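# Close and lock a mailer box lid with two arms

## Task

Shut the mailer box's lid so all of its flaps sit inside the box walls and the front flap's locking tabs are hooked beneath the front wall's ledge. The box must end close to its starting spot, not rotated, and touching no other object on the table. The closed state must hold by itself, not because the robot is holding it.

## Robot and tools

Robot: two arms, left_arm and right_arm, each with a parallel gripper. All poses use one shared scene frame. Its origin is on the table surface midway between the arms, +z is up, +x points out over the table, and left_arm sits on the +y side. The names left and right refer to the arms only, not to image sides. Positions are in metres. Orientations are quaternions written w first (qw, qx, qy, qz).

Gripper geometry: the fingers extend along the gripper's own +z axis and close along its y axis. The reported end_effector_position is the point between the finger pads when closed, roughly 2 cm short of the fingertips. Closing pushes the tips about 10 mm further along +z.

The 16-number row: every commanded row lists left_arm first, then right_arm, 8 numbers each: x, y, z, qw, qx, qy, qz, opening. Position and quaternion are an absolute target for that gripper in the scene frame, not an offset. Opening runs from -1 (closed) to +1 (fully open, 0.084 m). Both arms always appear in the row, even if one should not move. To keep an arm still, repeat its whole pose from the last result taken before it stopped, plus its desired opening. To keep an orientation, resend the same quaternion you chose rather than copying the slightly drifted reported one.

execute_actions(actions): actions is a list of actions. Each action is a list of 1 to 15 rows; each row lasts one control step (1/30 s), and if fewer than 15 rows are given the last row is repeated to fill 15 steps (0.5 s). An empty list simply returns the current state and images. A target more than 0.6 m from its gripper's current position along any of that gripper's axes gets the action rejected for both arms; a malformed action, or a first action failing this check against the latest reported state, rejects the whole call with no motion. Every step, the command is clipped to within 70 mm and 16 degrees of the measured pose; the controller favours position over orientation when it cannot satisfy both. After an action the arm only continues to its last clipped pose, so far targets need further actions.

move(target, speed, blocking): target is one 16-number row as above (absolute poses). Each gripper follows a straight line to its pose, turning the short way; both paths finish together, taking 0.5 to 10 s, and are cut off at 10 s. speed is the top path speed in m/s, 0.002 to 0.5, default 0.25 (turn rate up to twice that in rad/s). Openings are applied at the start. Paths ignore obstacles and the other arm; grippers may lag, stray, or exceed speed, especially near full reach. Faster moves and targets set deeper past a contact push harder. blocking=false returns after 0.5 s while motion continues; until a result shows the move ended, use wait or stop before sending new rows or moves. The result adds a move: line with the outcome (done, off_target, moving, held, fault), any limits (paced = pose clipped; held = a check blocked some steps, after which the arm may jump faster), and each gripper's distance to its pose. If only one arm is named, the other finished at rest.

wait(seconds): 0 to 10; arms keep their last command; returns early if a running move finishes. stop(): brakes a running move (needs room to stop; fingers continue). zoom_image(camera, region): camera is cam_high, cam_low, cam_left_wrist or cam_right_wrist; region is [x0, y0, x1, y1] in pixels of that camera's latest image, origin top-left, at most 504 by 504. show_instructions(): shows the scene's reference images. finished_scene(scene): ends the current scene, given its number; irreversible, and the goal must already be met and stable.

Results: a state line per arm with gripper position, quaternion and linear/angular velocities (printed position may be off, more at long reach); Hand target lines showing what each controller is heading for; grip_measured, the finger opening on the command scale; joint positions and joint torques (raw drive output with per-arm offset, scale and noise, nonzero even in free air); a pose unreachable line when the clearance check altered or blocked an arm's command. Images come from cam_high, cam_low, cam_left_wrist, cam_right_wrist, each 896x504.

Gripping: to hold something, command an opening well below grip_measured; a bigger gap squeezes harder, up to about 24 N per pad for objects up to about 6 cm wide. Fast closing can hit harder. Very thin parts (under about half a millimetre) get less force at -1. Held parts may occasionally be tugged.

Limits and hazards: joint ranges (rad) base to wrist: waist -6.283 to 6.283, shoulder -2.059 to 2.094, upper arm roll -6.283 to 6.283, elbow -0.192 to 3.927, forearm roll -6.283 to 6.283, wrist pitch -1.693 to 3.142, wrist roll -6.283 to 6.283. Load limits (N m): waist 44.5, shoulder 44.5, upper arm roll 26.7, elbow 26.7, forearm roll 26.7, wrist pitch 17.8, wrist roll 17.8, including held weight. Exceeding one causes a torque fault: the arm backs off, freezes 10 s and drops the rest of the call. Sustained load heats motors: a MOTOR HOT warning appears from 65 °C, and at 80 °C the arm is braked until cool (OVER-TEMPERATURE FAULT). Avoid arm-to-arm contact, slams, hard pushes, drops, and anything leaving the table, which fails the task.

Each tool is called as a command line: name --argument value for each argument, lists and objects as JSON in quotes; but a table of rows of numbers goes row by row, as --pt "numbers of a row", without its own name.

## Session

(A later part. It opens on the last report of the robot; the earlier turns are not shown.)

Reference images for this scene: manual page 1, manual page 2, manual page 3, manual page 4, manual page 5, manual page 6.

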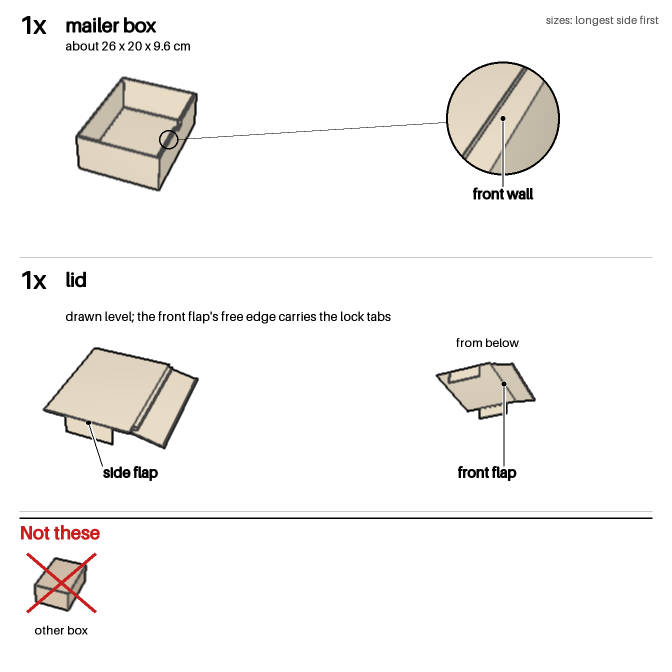

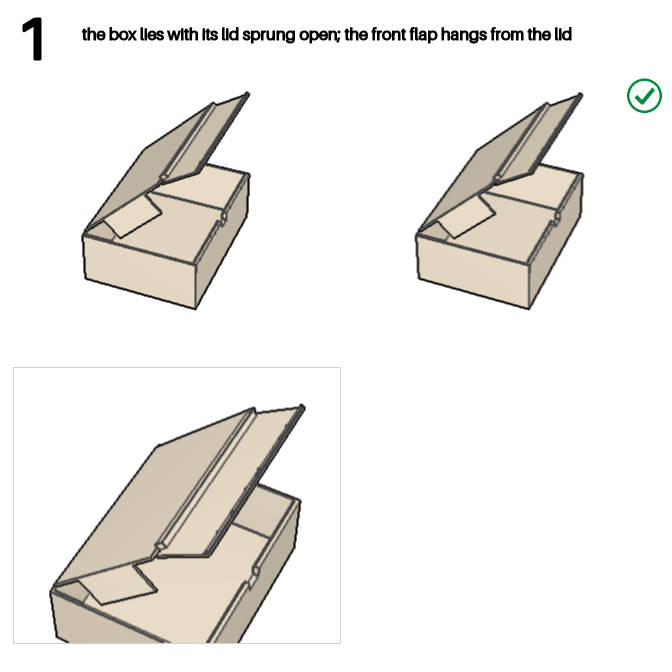

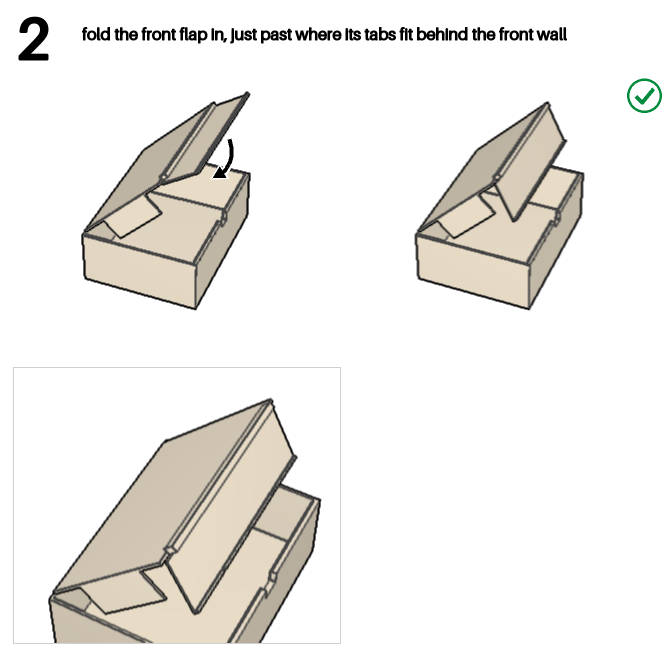

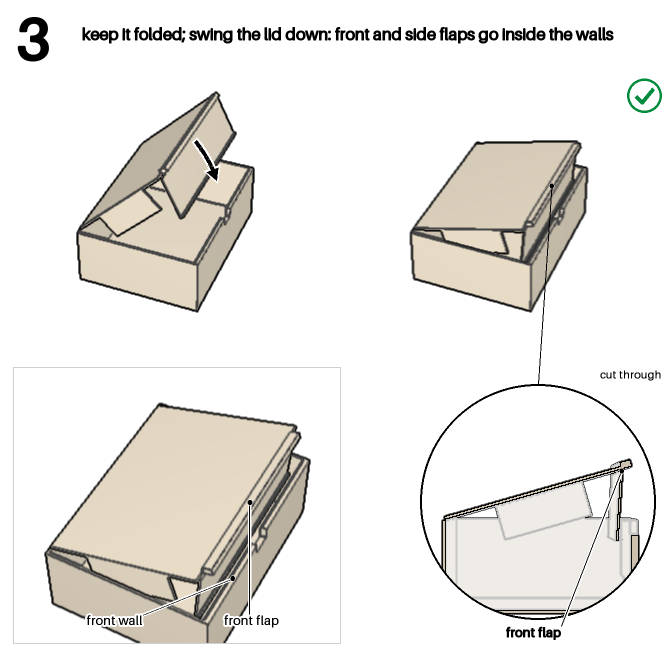

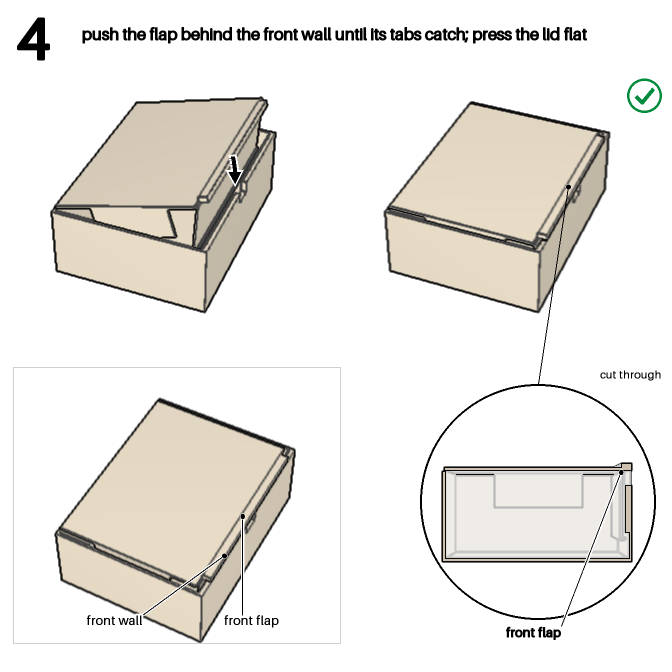

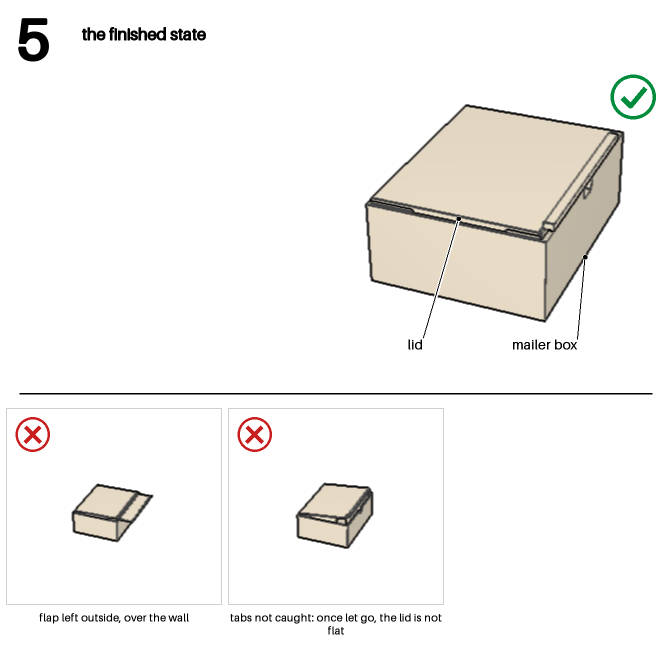

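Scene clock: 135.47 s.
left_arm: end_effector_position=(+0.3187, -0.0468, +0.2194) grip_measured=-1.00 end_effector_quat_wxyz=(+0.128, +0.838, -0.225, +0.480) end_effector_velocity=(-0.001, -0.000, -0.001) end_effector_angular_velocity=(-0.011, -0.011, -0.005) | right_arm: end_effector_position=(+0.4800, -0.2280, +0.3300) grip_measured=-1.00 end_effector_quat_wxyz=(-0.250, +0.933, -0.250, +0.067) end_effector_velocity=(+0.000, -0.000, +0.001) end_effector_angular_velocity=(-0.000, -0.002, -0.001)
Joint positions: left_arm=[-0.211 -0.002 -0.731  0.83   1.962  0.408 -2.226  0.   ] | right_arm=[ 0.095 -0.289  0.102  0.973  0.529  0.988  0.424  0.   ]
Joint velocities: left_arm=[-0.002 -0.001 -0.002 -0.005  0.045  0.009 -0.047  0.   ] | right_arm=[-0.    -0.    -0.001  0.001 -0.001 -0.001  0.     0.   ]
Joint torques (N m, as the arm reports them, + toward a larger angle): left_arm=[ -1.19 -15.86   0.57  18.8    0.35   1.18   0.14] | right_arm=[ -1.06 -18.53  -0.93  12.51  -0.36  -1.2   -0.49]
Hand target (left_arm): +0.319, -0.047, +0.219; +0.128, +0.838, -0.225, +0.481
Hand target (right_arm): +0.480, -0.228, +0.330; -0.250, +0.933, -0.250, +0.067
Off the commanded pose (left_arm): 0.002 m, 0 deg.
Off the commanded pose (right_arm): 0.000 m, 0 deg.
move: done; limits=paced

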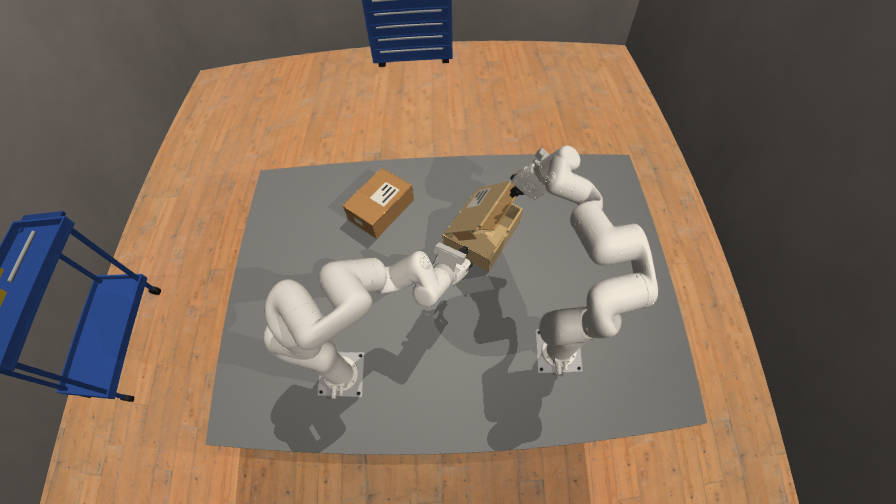

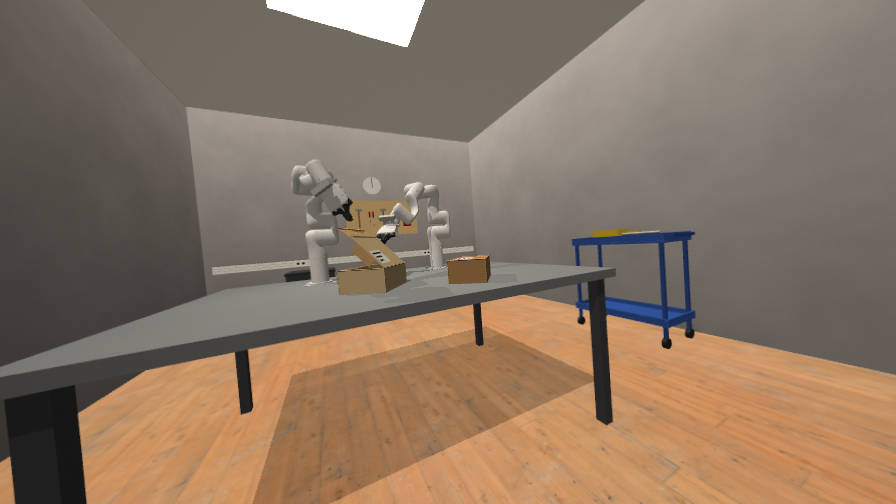

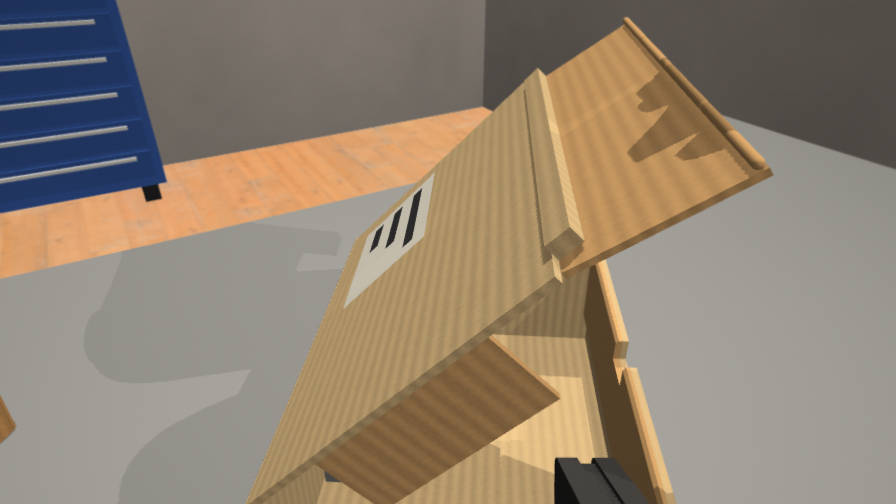

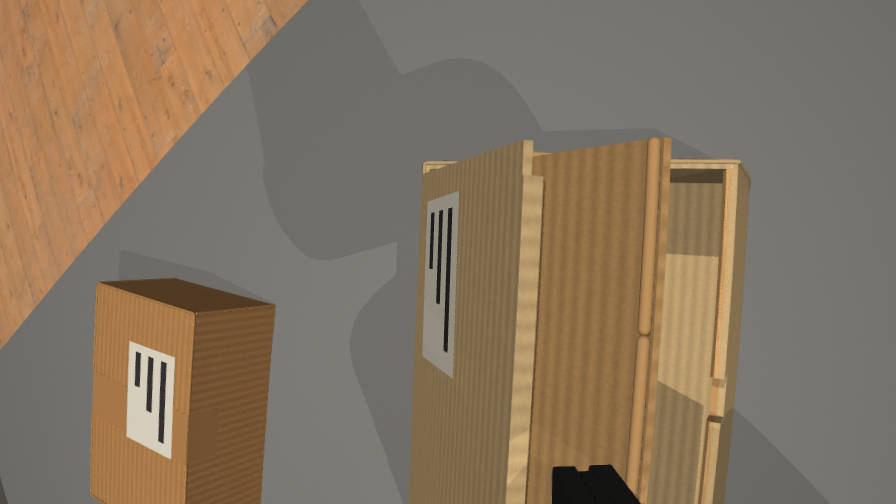

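move --target '[0.388,-0.099,0.225,0.1295,0.8365,-0.224,0.483,-1,0.480,-0.228,0.33,-0.25,0.933,-0.25,0.067,-1]' --speed 0.05

zoom_image --camera "cam_low" --region '[300,170,480,310]'

Scene clock: 148.63 s.
left_arm: end_effector_position=(+0.3873, -0.0994, +0.2249) grip_measured=-1.00 end_effector_quat_wxyz=(+0.130, +0.836, -0.224, +0.483) end_effector_velocity=(+0.002, -0.002, +0.001) end_effector_angular_velocity=(-0.001, +0.000, +0.000) | right_arm: end_effector_position=(+0.4800, -0.2280, +0.3300) grip_measured=-1.00 end_effector_quat_wxyz=(-0.250, +0.933, -0.250, +0.067) end_effector_velocity=(+0.000, -0.000, +0.001) end_effector_angular_velocity=(+0.000, -0.001, -0.001)
Joint positions: left_arm=[-0.235  0.295 -0.708  1.107  1.954  0.494 -2.04   0.   ] | right_arm=[ 0.095 -0.289  0.102  0.973  0.529  0.988  0.424  0.   ]
Joint velocities: left_arm=[-0.002  0.007  0.001  0.009 -0.004  0.001  0.008  0.   ] | right_arm=[-0.002  0.     0.001  0.001  0.001 -0.    -0.     0.   ]
Joint torques (N m, as the arm reports them, + toward a larger angle): left_arm=[ -0.17 -23.41  -2.9   19.69   0.73   1.26   0.16] | right_arm=[ -1.03 -18.78  -0.68  12.48  -0.33  -1.24  -0.46]
Hand target (left_arm): +0.388, -0.099, +0.225; +0.130, +0.836, -0.224, +0.483
Hand target (right_arm): +0.480, -0.228, +0.330; -0.250, +0.933, -0.250, +0.067
Off the commanded pose (left_arm): 0.001 m, 0 deg.
Off the commanded pose (right_arm): 0.000 m, 0 deg.
move: done

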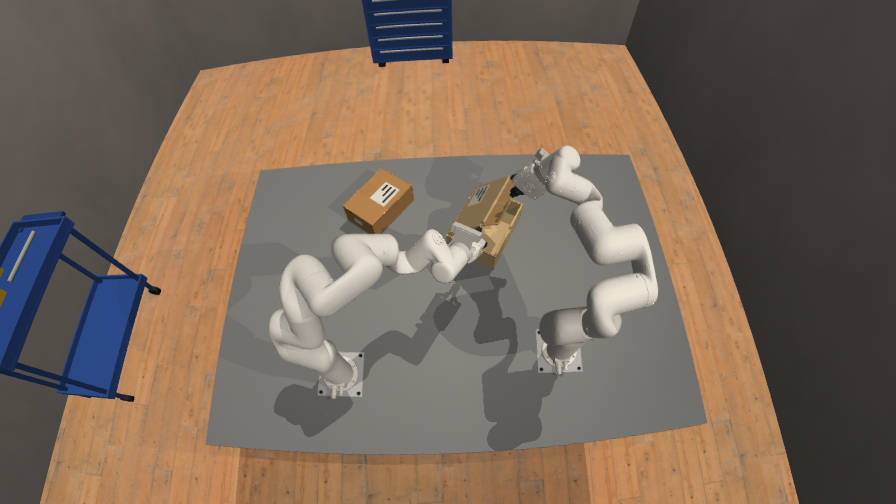

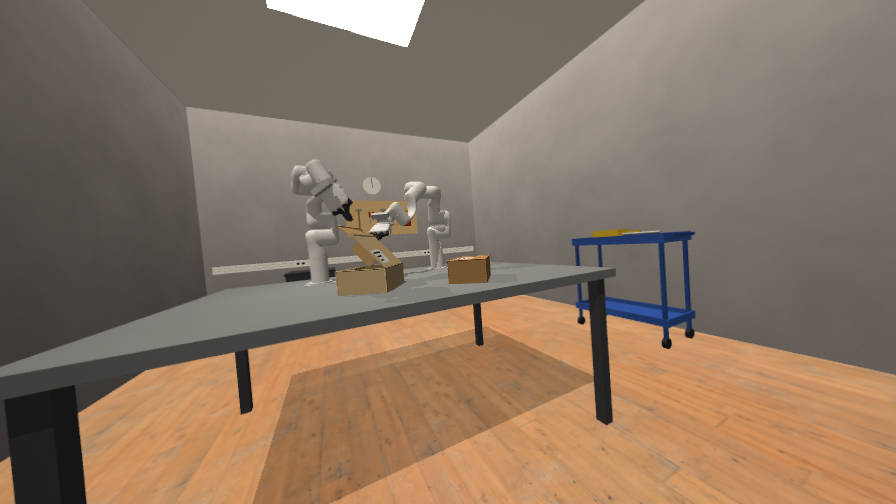

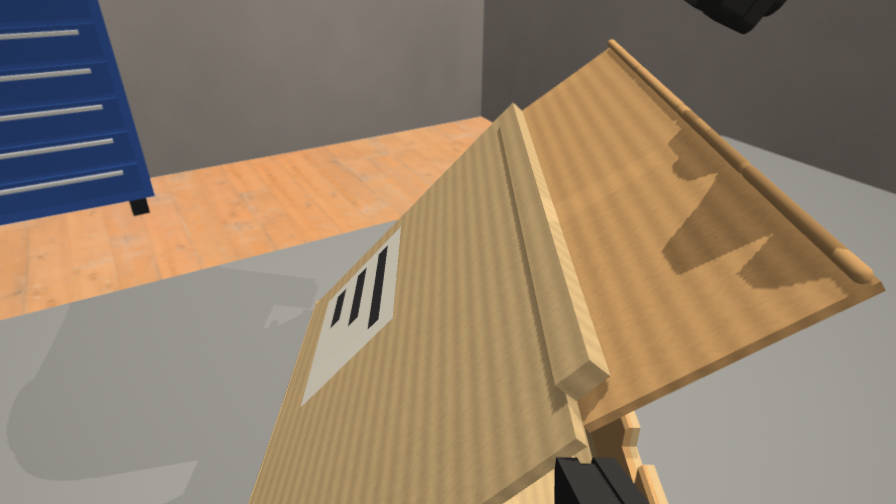

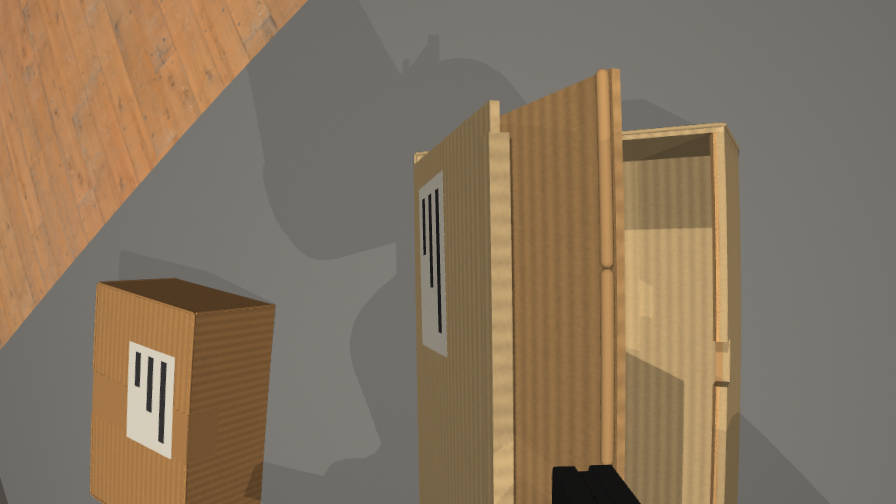

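Region (300, 170, 480, 310) of cam_low's 896x504 image, scaled by 2.800, with more detail than that image has.

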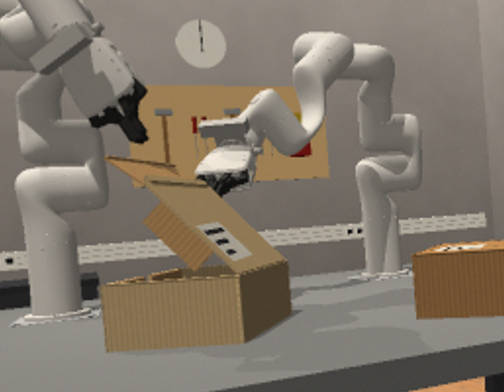

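move --target '[0.36,-0.085,0.20,0.1295,0.8365,-0.224,0.483,-1,0.480,-0.228,0.33,-0.25,0.933,-0.25,0.067,-1]' --speed 0.05

move --target '[0.412,-0.116,0.20,0.1295,0.8365,-0.224,0.483,-1,0.495,-0.236,0.32,-0.25,0.933,-0.25,0.067,-1]' --speed 0.04

zoom_image --camera "cam_low" --region '[300,170,480,310]'

Scene clock: 159.50 s.
left_arm: end_effector_position=(+0.3603, -0.0848, +0.2003) grip_measured=-1.00 end_effector_quat_wxyz=(+0.129, +0.837, -0.224, +0.483) end_effector_velocity=(-0.002, +0.001, -0.002) end_effector_angular_velocity=(-0.002, +0.000, -0.000) | right_arm: end_effector_position=(+0.4800, -0.2280, +0.3300) grip_measured=-1.00 end_effector_quat_wxyz=(-0.250, +0.933, -0.250, +0.067) end_effector_velocity=(+0.000, -0.000, -0.000) end_effector_angular_velocity=(+0.001, +0.000, -0.001)
Joint positions: left_arm=[-0.241  0.253 -0.724  1.001  2.034  0.53  -2.174  0.   ] | right_arm=[ 0.095 -0.289  0.102  0.973  0.529  0.988  0.424  0.   ]
Joint velocities: left_arm=[-0.    -0.004 -0.002 -0.008  0.007  0.002 -0.012  0.   ] | right_arm=[ 0.001  0.    -0.002 -0.     0.001 -0.    -0.     0.   ]
Joint torques (N m, as the arm reports them, + toward a larger angle): left_arm=[ -0.65 -21.72  -3.52  18.25   0.79   0.88   0.19] | right_arm=[ -1.36 -18.74  -0.87  12.45  -0.16  -1.11  -0.55]
Hand target (left_arm): +0.360, -0.085, +0.200; +0.129, +0.837, -0.224, +0.483
Hand target (right_arm): +0.480, -0.228, +0.330; -0.250, +0.933, -0.250, +0.067
Off the commanded pose (left_arm): 0.000 m, 0 deg.
Off the commanded pose (right_arm): 0.000 m, 0 deg.
move: done

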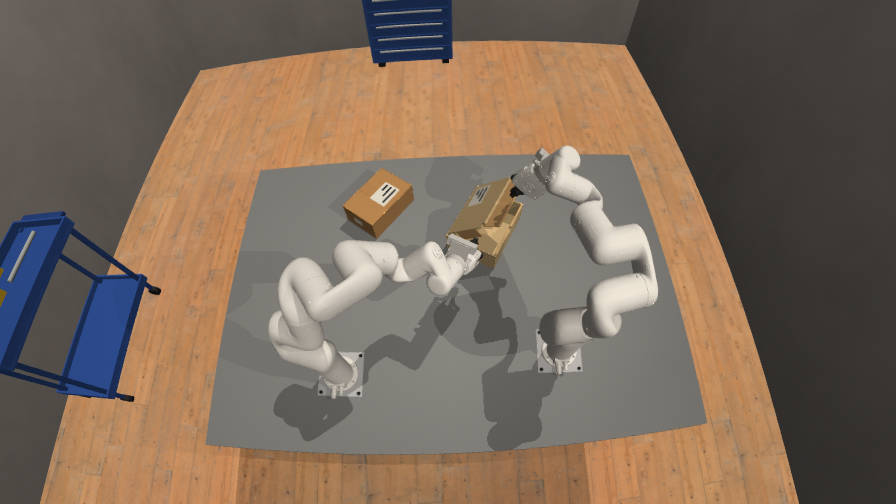

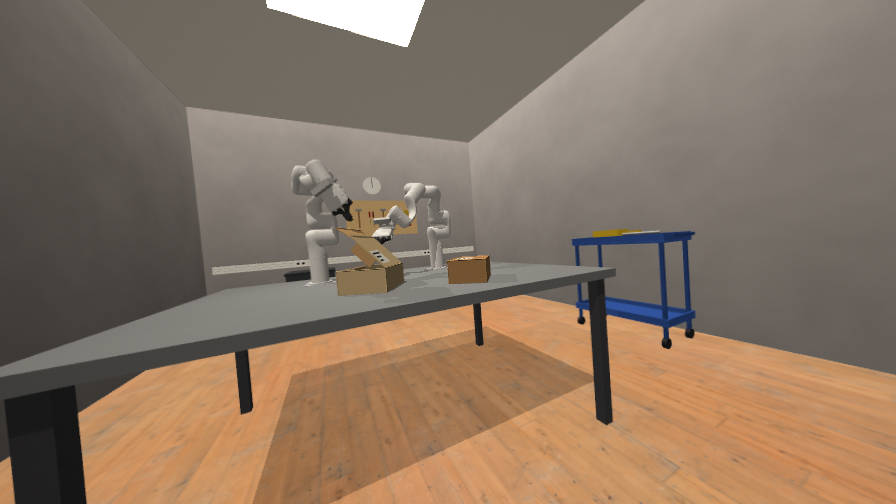

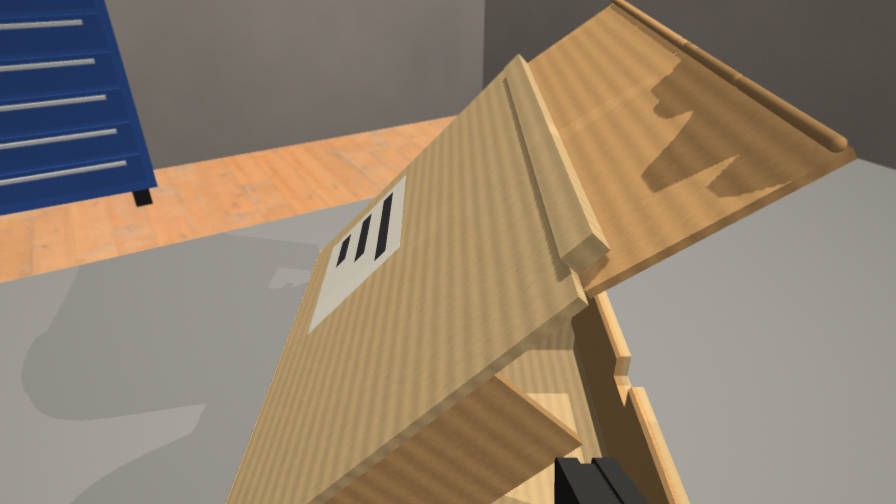

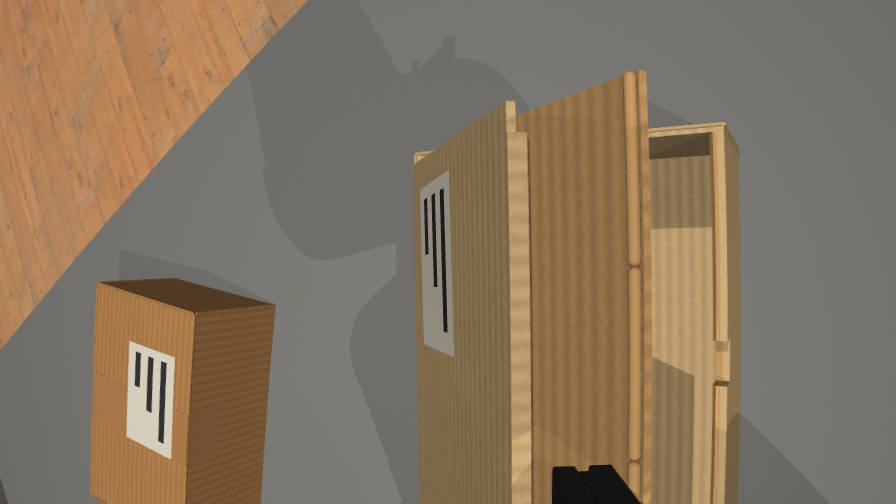

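Scene clock: 161.40 s.
left_arm: end_effector_position=(+0.4115, -0.1163, +0.2000) grip_measured=-1.00 end_effector_quat_wxyz=(+0.130, +0.836, -0.224, +0.483) end_effector_velocity=(+0.000, -0.002, +0.000) end_effector_angular_velocity=(+0.001, -0.001, -0.002) | right_arm: end_effector_position=(+0.4949, -0.2360, +0.3201) grip_measured=-1.00 end_effector_quat_wxyz=(-0.250, +0.933, -0.250, +0.067) end_effector_velocity=(+0.000, -0.000, -0.000) end_effector_angular_velocity=(-0.001, -0.000, +0.001)
Joint positions: left_arm=[-0.267  0.439 -0.689  1.205  2.028  0.542 -2.042  0.   ] | right_arm=[ 0.09  -0.238  0.089  0.995  0.534  0.969  0.393  0.   ]
Joint velocities: left_arm=[-0.003  0.006  0.     0.007 -0.001  0.001  0.006  0.   ] | right_arm=[ 0.001  0.001 -0.001  0.001 -0.001 -0.001 -0.001  0.   ]
Joint torques (N m, as the arm reports them, + toward a larger angle): left_arm=[  1.38 -26.21  -2.21  18.48   0.67   1.94   0.12] | right_arm=[ -1.27 -20.24  -0.71  12.38  -0.41  -1.15  -0.38]
Hand target (left_arm): +0.412, -0.116, +0.200; +0.130, +0.836, -0.224, +0.483
Hand target (right_arm): +0.495, -0.236, +0.320; -0.250, +0.933, -0.250, +0.067
Off the commanded pose (left_arm): 0.001 m, 0 deg.
Off the commanded pose (right_arm): 0.000 m, 0 deg.
move: done

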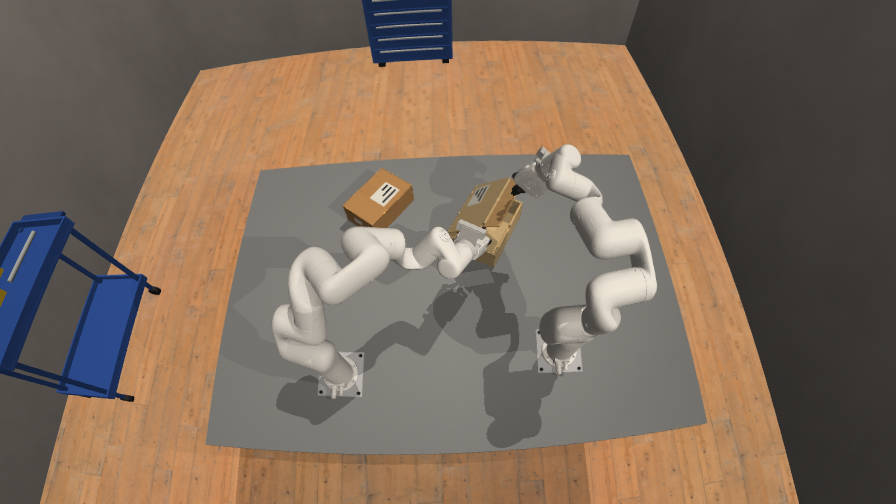

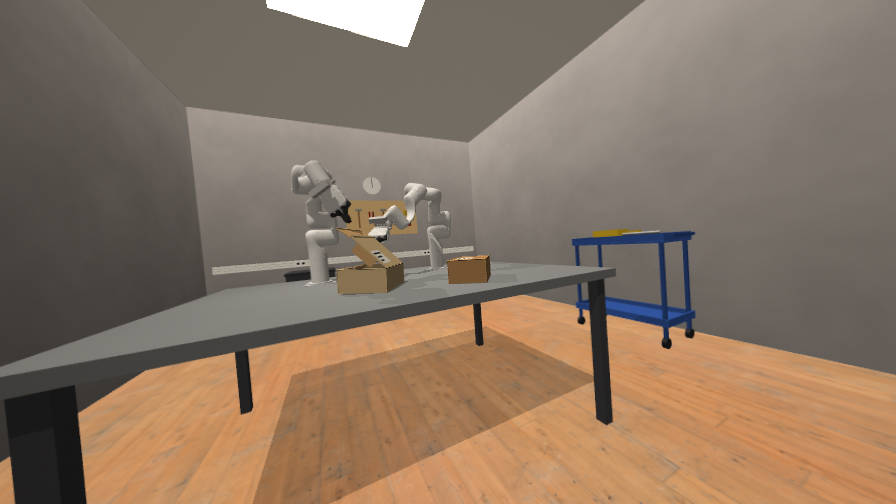

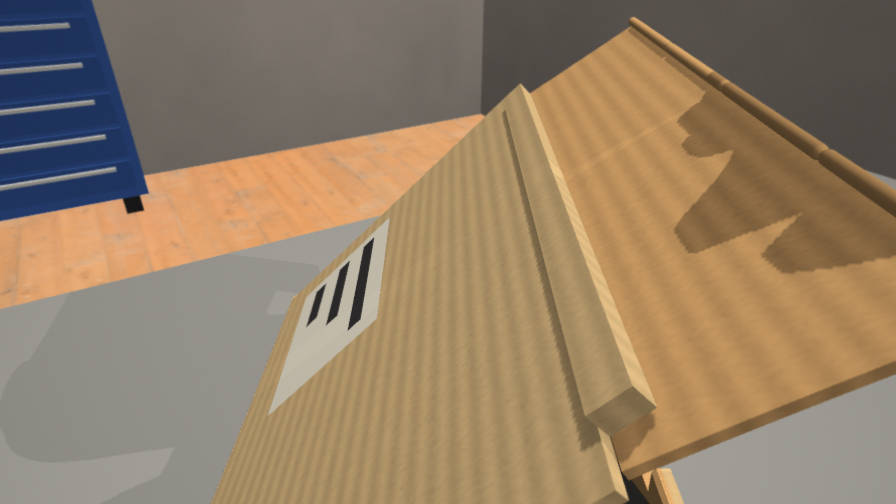

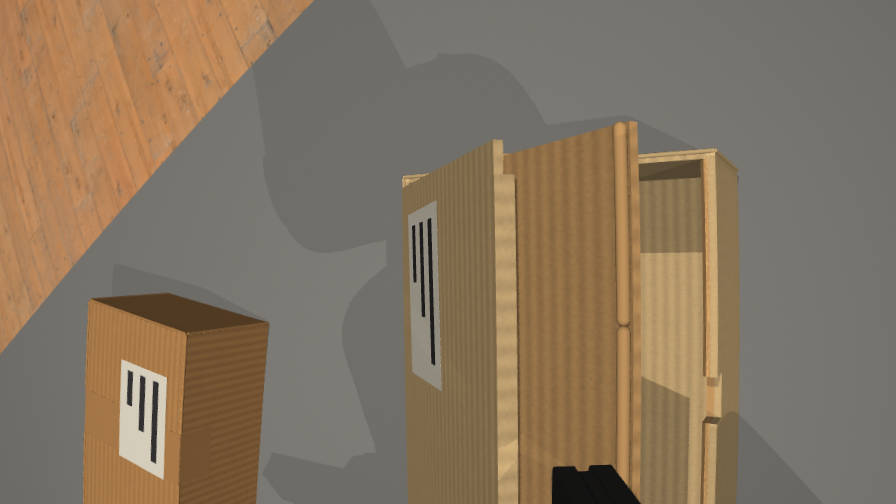

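Region (300, 170, 480, 310) of cam_low's 896x504 image, scaled by 2.800, with more detail than that image has.

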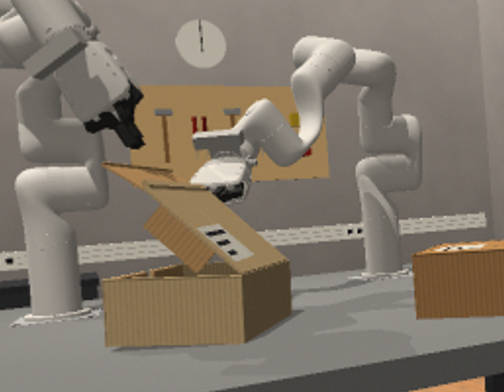

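move --target '[0.412,-0.116,0.205,0.1295,0.8365,-0.224,0.483,-1,0.495,-0.236,0.22,-0.25,0.933,-0.25,0.067,-1]' --speed 0.04

zoom_image --camera "cam_low" --region '[300,170,480,310]'

Scene clock: 171.73 s.
left_arm: end_effector_position=(+0.4123, -0.1156, +0.2045) grip_measured=-1.00 end_effector_quat_wxyz=(+0.129, +0.837, -0.224, +0.483) end_effector_velocity=(-0.001, -0.001, +0.002) end_effector_angular_velocity=(-0.001, -0.002, -0.002) | right_arm: end_effector_position=(+0.4949, -0.2360, +0.2205) grip_measured=-1.00 end_effector_quat_wxyz=(-0.250, +0.933, -0.250, +0.067) end_effector_velocity=(+0.000, -0.001, -0.002) end_effector_angular_velocity=(+0.001, -0.000, -0.002)
Joint positions: left_arm=[-0.264  0.43  -0.689  1.206  2.01   0.535 -2.027  0.   ] | right_arm=[ 0.119 -0.144  0.099  0.811  0.656  0.716  0.229  0.   ]
Joint velocities: left_arm=[-0.001 -0.002 -0.001  0.001 -0.     0.     0.     0.   ] | right_arm=[ 0.001  0.004 -0.001 -0.003  0.005 -0.006 -0.006  0.   ]
Joint torques (N m, as the arm reports them, + toward a larger angle): left_arm=[  0.9  -27.57  -3.58  19.57   0.7    1.61   0.2 ] | right_arm=[ -1.7  -21.69  -0.88  11.58  -0.64  -1.    -0.41]
Hand target (left_arm): +0.412, -0.116, +0.205; +0.130, +0.837, -0.224, +0.483
Hand target (right_arm): +0.495, -0.236, +0.220; -0.250, +0.933, -0.250, +0.067
Off the commanded pose (left_arm): 0.001 m, 0 deg.
Off the commanded pose (right_arm): 0.000 m, 0 deg.
move: done

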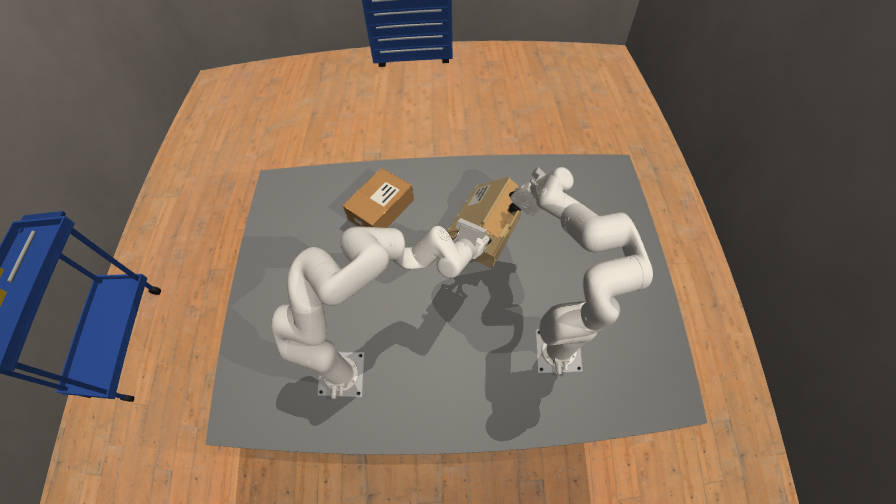

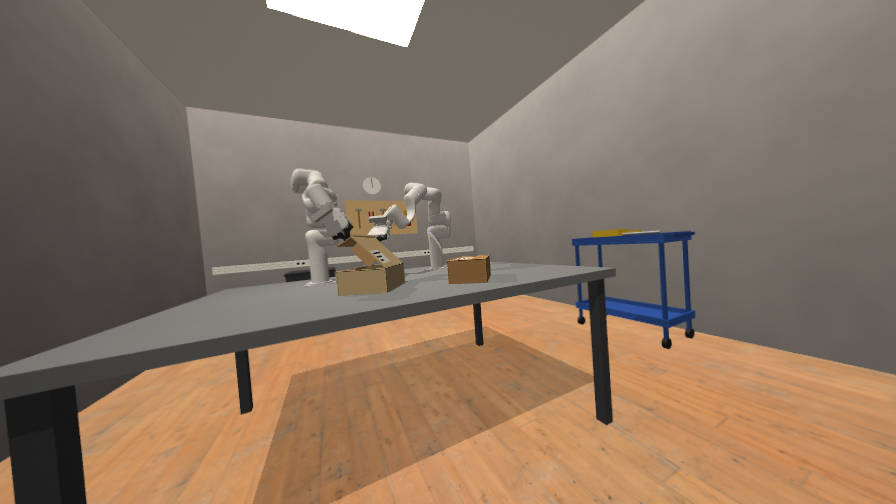

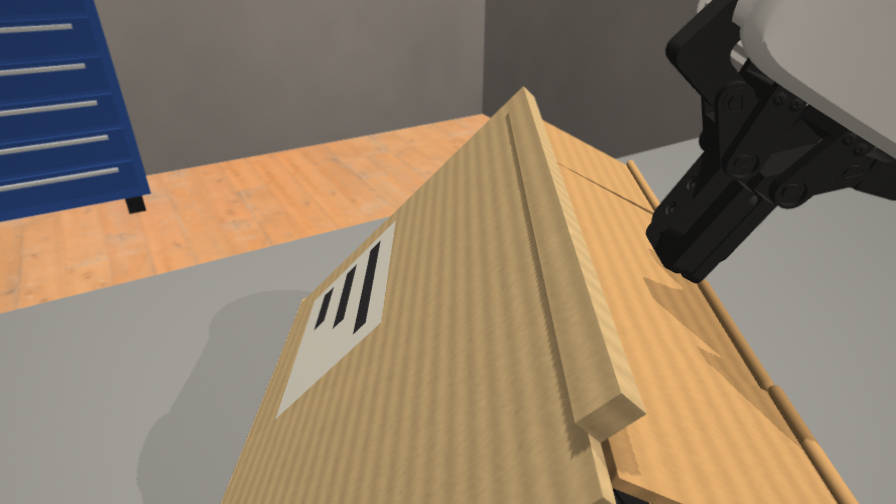

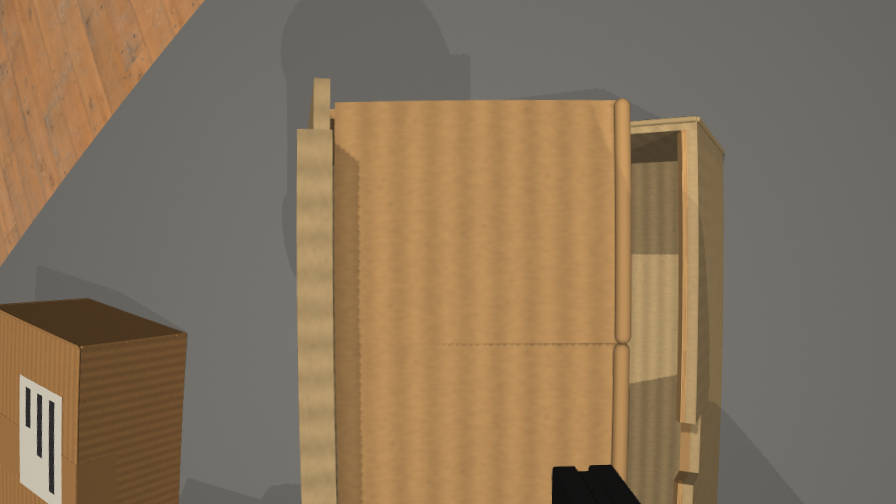

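Region (300, 170, 480, 310) of cam_low's 896x504 image, scaled by 2.800, with more detail than that image has.

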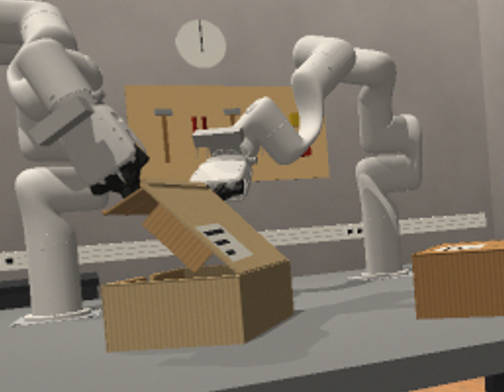

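Folding. Continue down and inward.

move --target '[0.412,-0.116,0.205,0.1295,0.8365,-0.224,0.483,-1,0.505,-0.219,0.185,-0.30,0.918,-0.246,0.08,-1]' --speed 0.03

zoom_image --camera "cam_low" --region '[300,170,480,310]'

Scene clock: 178.40 s.
left_arm: end_effector_position=(+0.4117, -0.1160, +0.2046) grip_measured=-1.00 end_effector_quat_wxyz=(+0.130, +0.837, -0.224, +0.483) end_effector_velocity=(+0.001, -0.000, +0.001) end_effector_angular_velocity=(-0.001, -0.002, +0.001) | right_arm: end_effector_position=(+0.5051, -0.2191, +0.1855) grip_measured=-1.00 end_effector_quat_wxyz=(-0.300, +0.918, -0.246, +0.080) end_effector_velocity=(+0.001, +0.000, -0.001) end_effector_angular_velocity=(+0.005, -0.006, +0.001)
Joint positions: left_arm=[-0.264  0.429 -0.69   1.205  2.01   0.535 -2.027  0.   ] | right_arm=[ 0.159 -0.056  0.096  0.777  0.931  0.595 -0.013  0.   ]
Joint velocities: left_arm=[ 0.001 -0.001 -0.     0.001  0.001 -0.    -0.     0.   ] | right_arm=[ 0.001  0.004 -0.001  0.001  0.017 -0.004 -0.018  0.   ]
Joint torques (N m, as the arm reports them, + toward a larger angle): left_arm=[ -0.76 -29.9   -6.51  21.47   0.88   1.1    0.16] | right_arm=[ -1.32 -21.94   0.09  10.55  -1.05  -0.67  -0.55]
Hand target (left_arm): +0.412, -0.116, +0.205; +0.130, +0.837, -0.224, +0.483
Hand target (right_arm): +0.505, -0.219, +0.185; -0.300, +0.918, -0.246, +0.080
Off the commanded pose (left_arm): 0.000 m, 0 deg.
Off the commanded pose (right_arm): 0.001 m, 0 deg.
move: done

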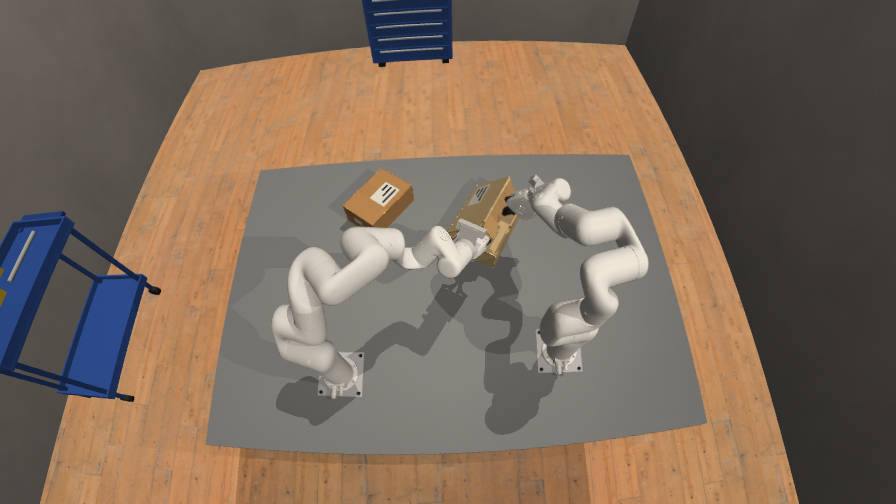

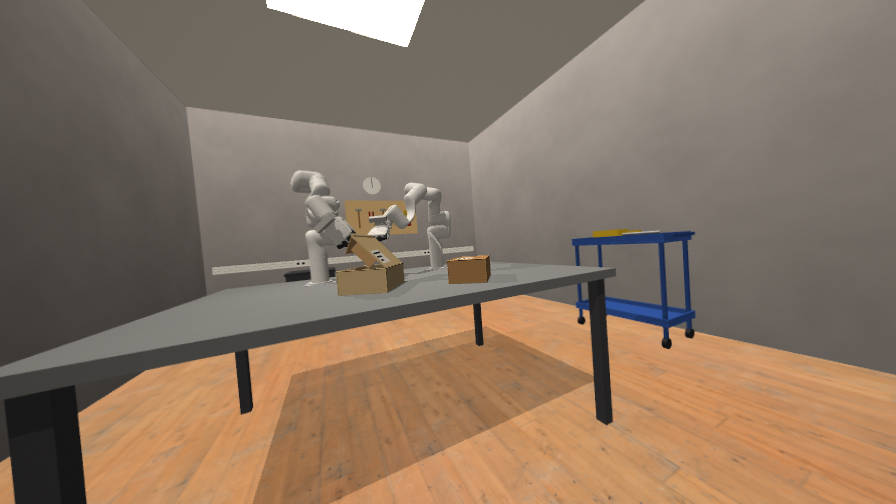

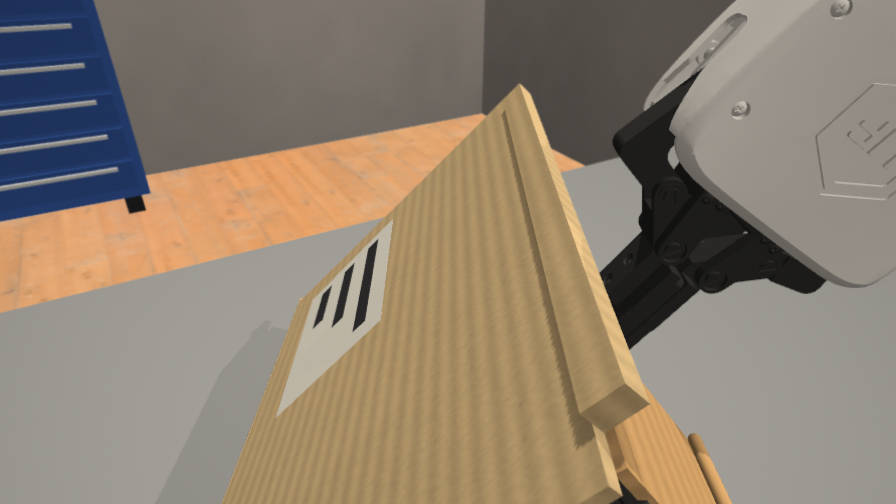

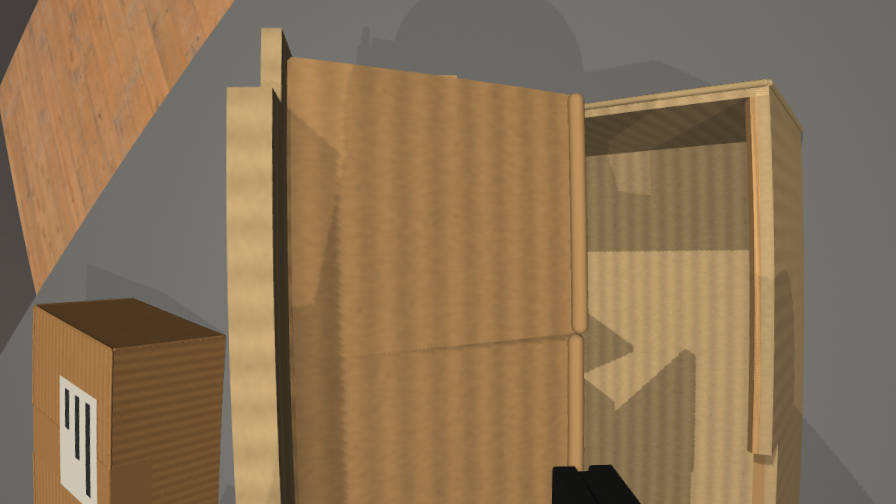

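Region (300, 170, 480, 310) of cam_low's 896x504 image, scaled by 2.800, with more detail than that image has.

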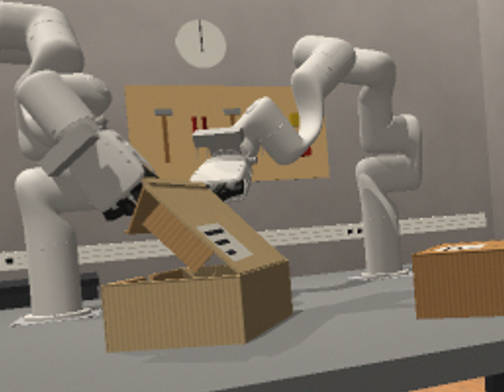

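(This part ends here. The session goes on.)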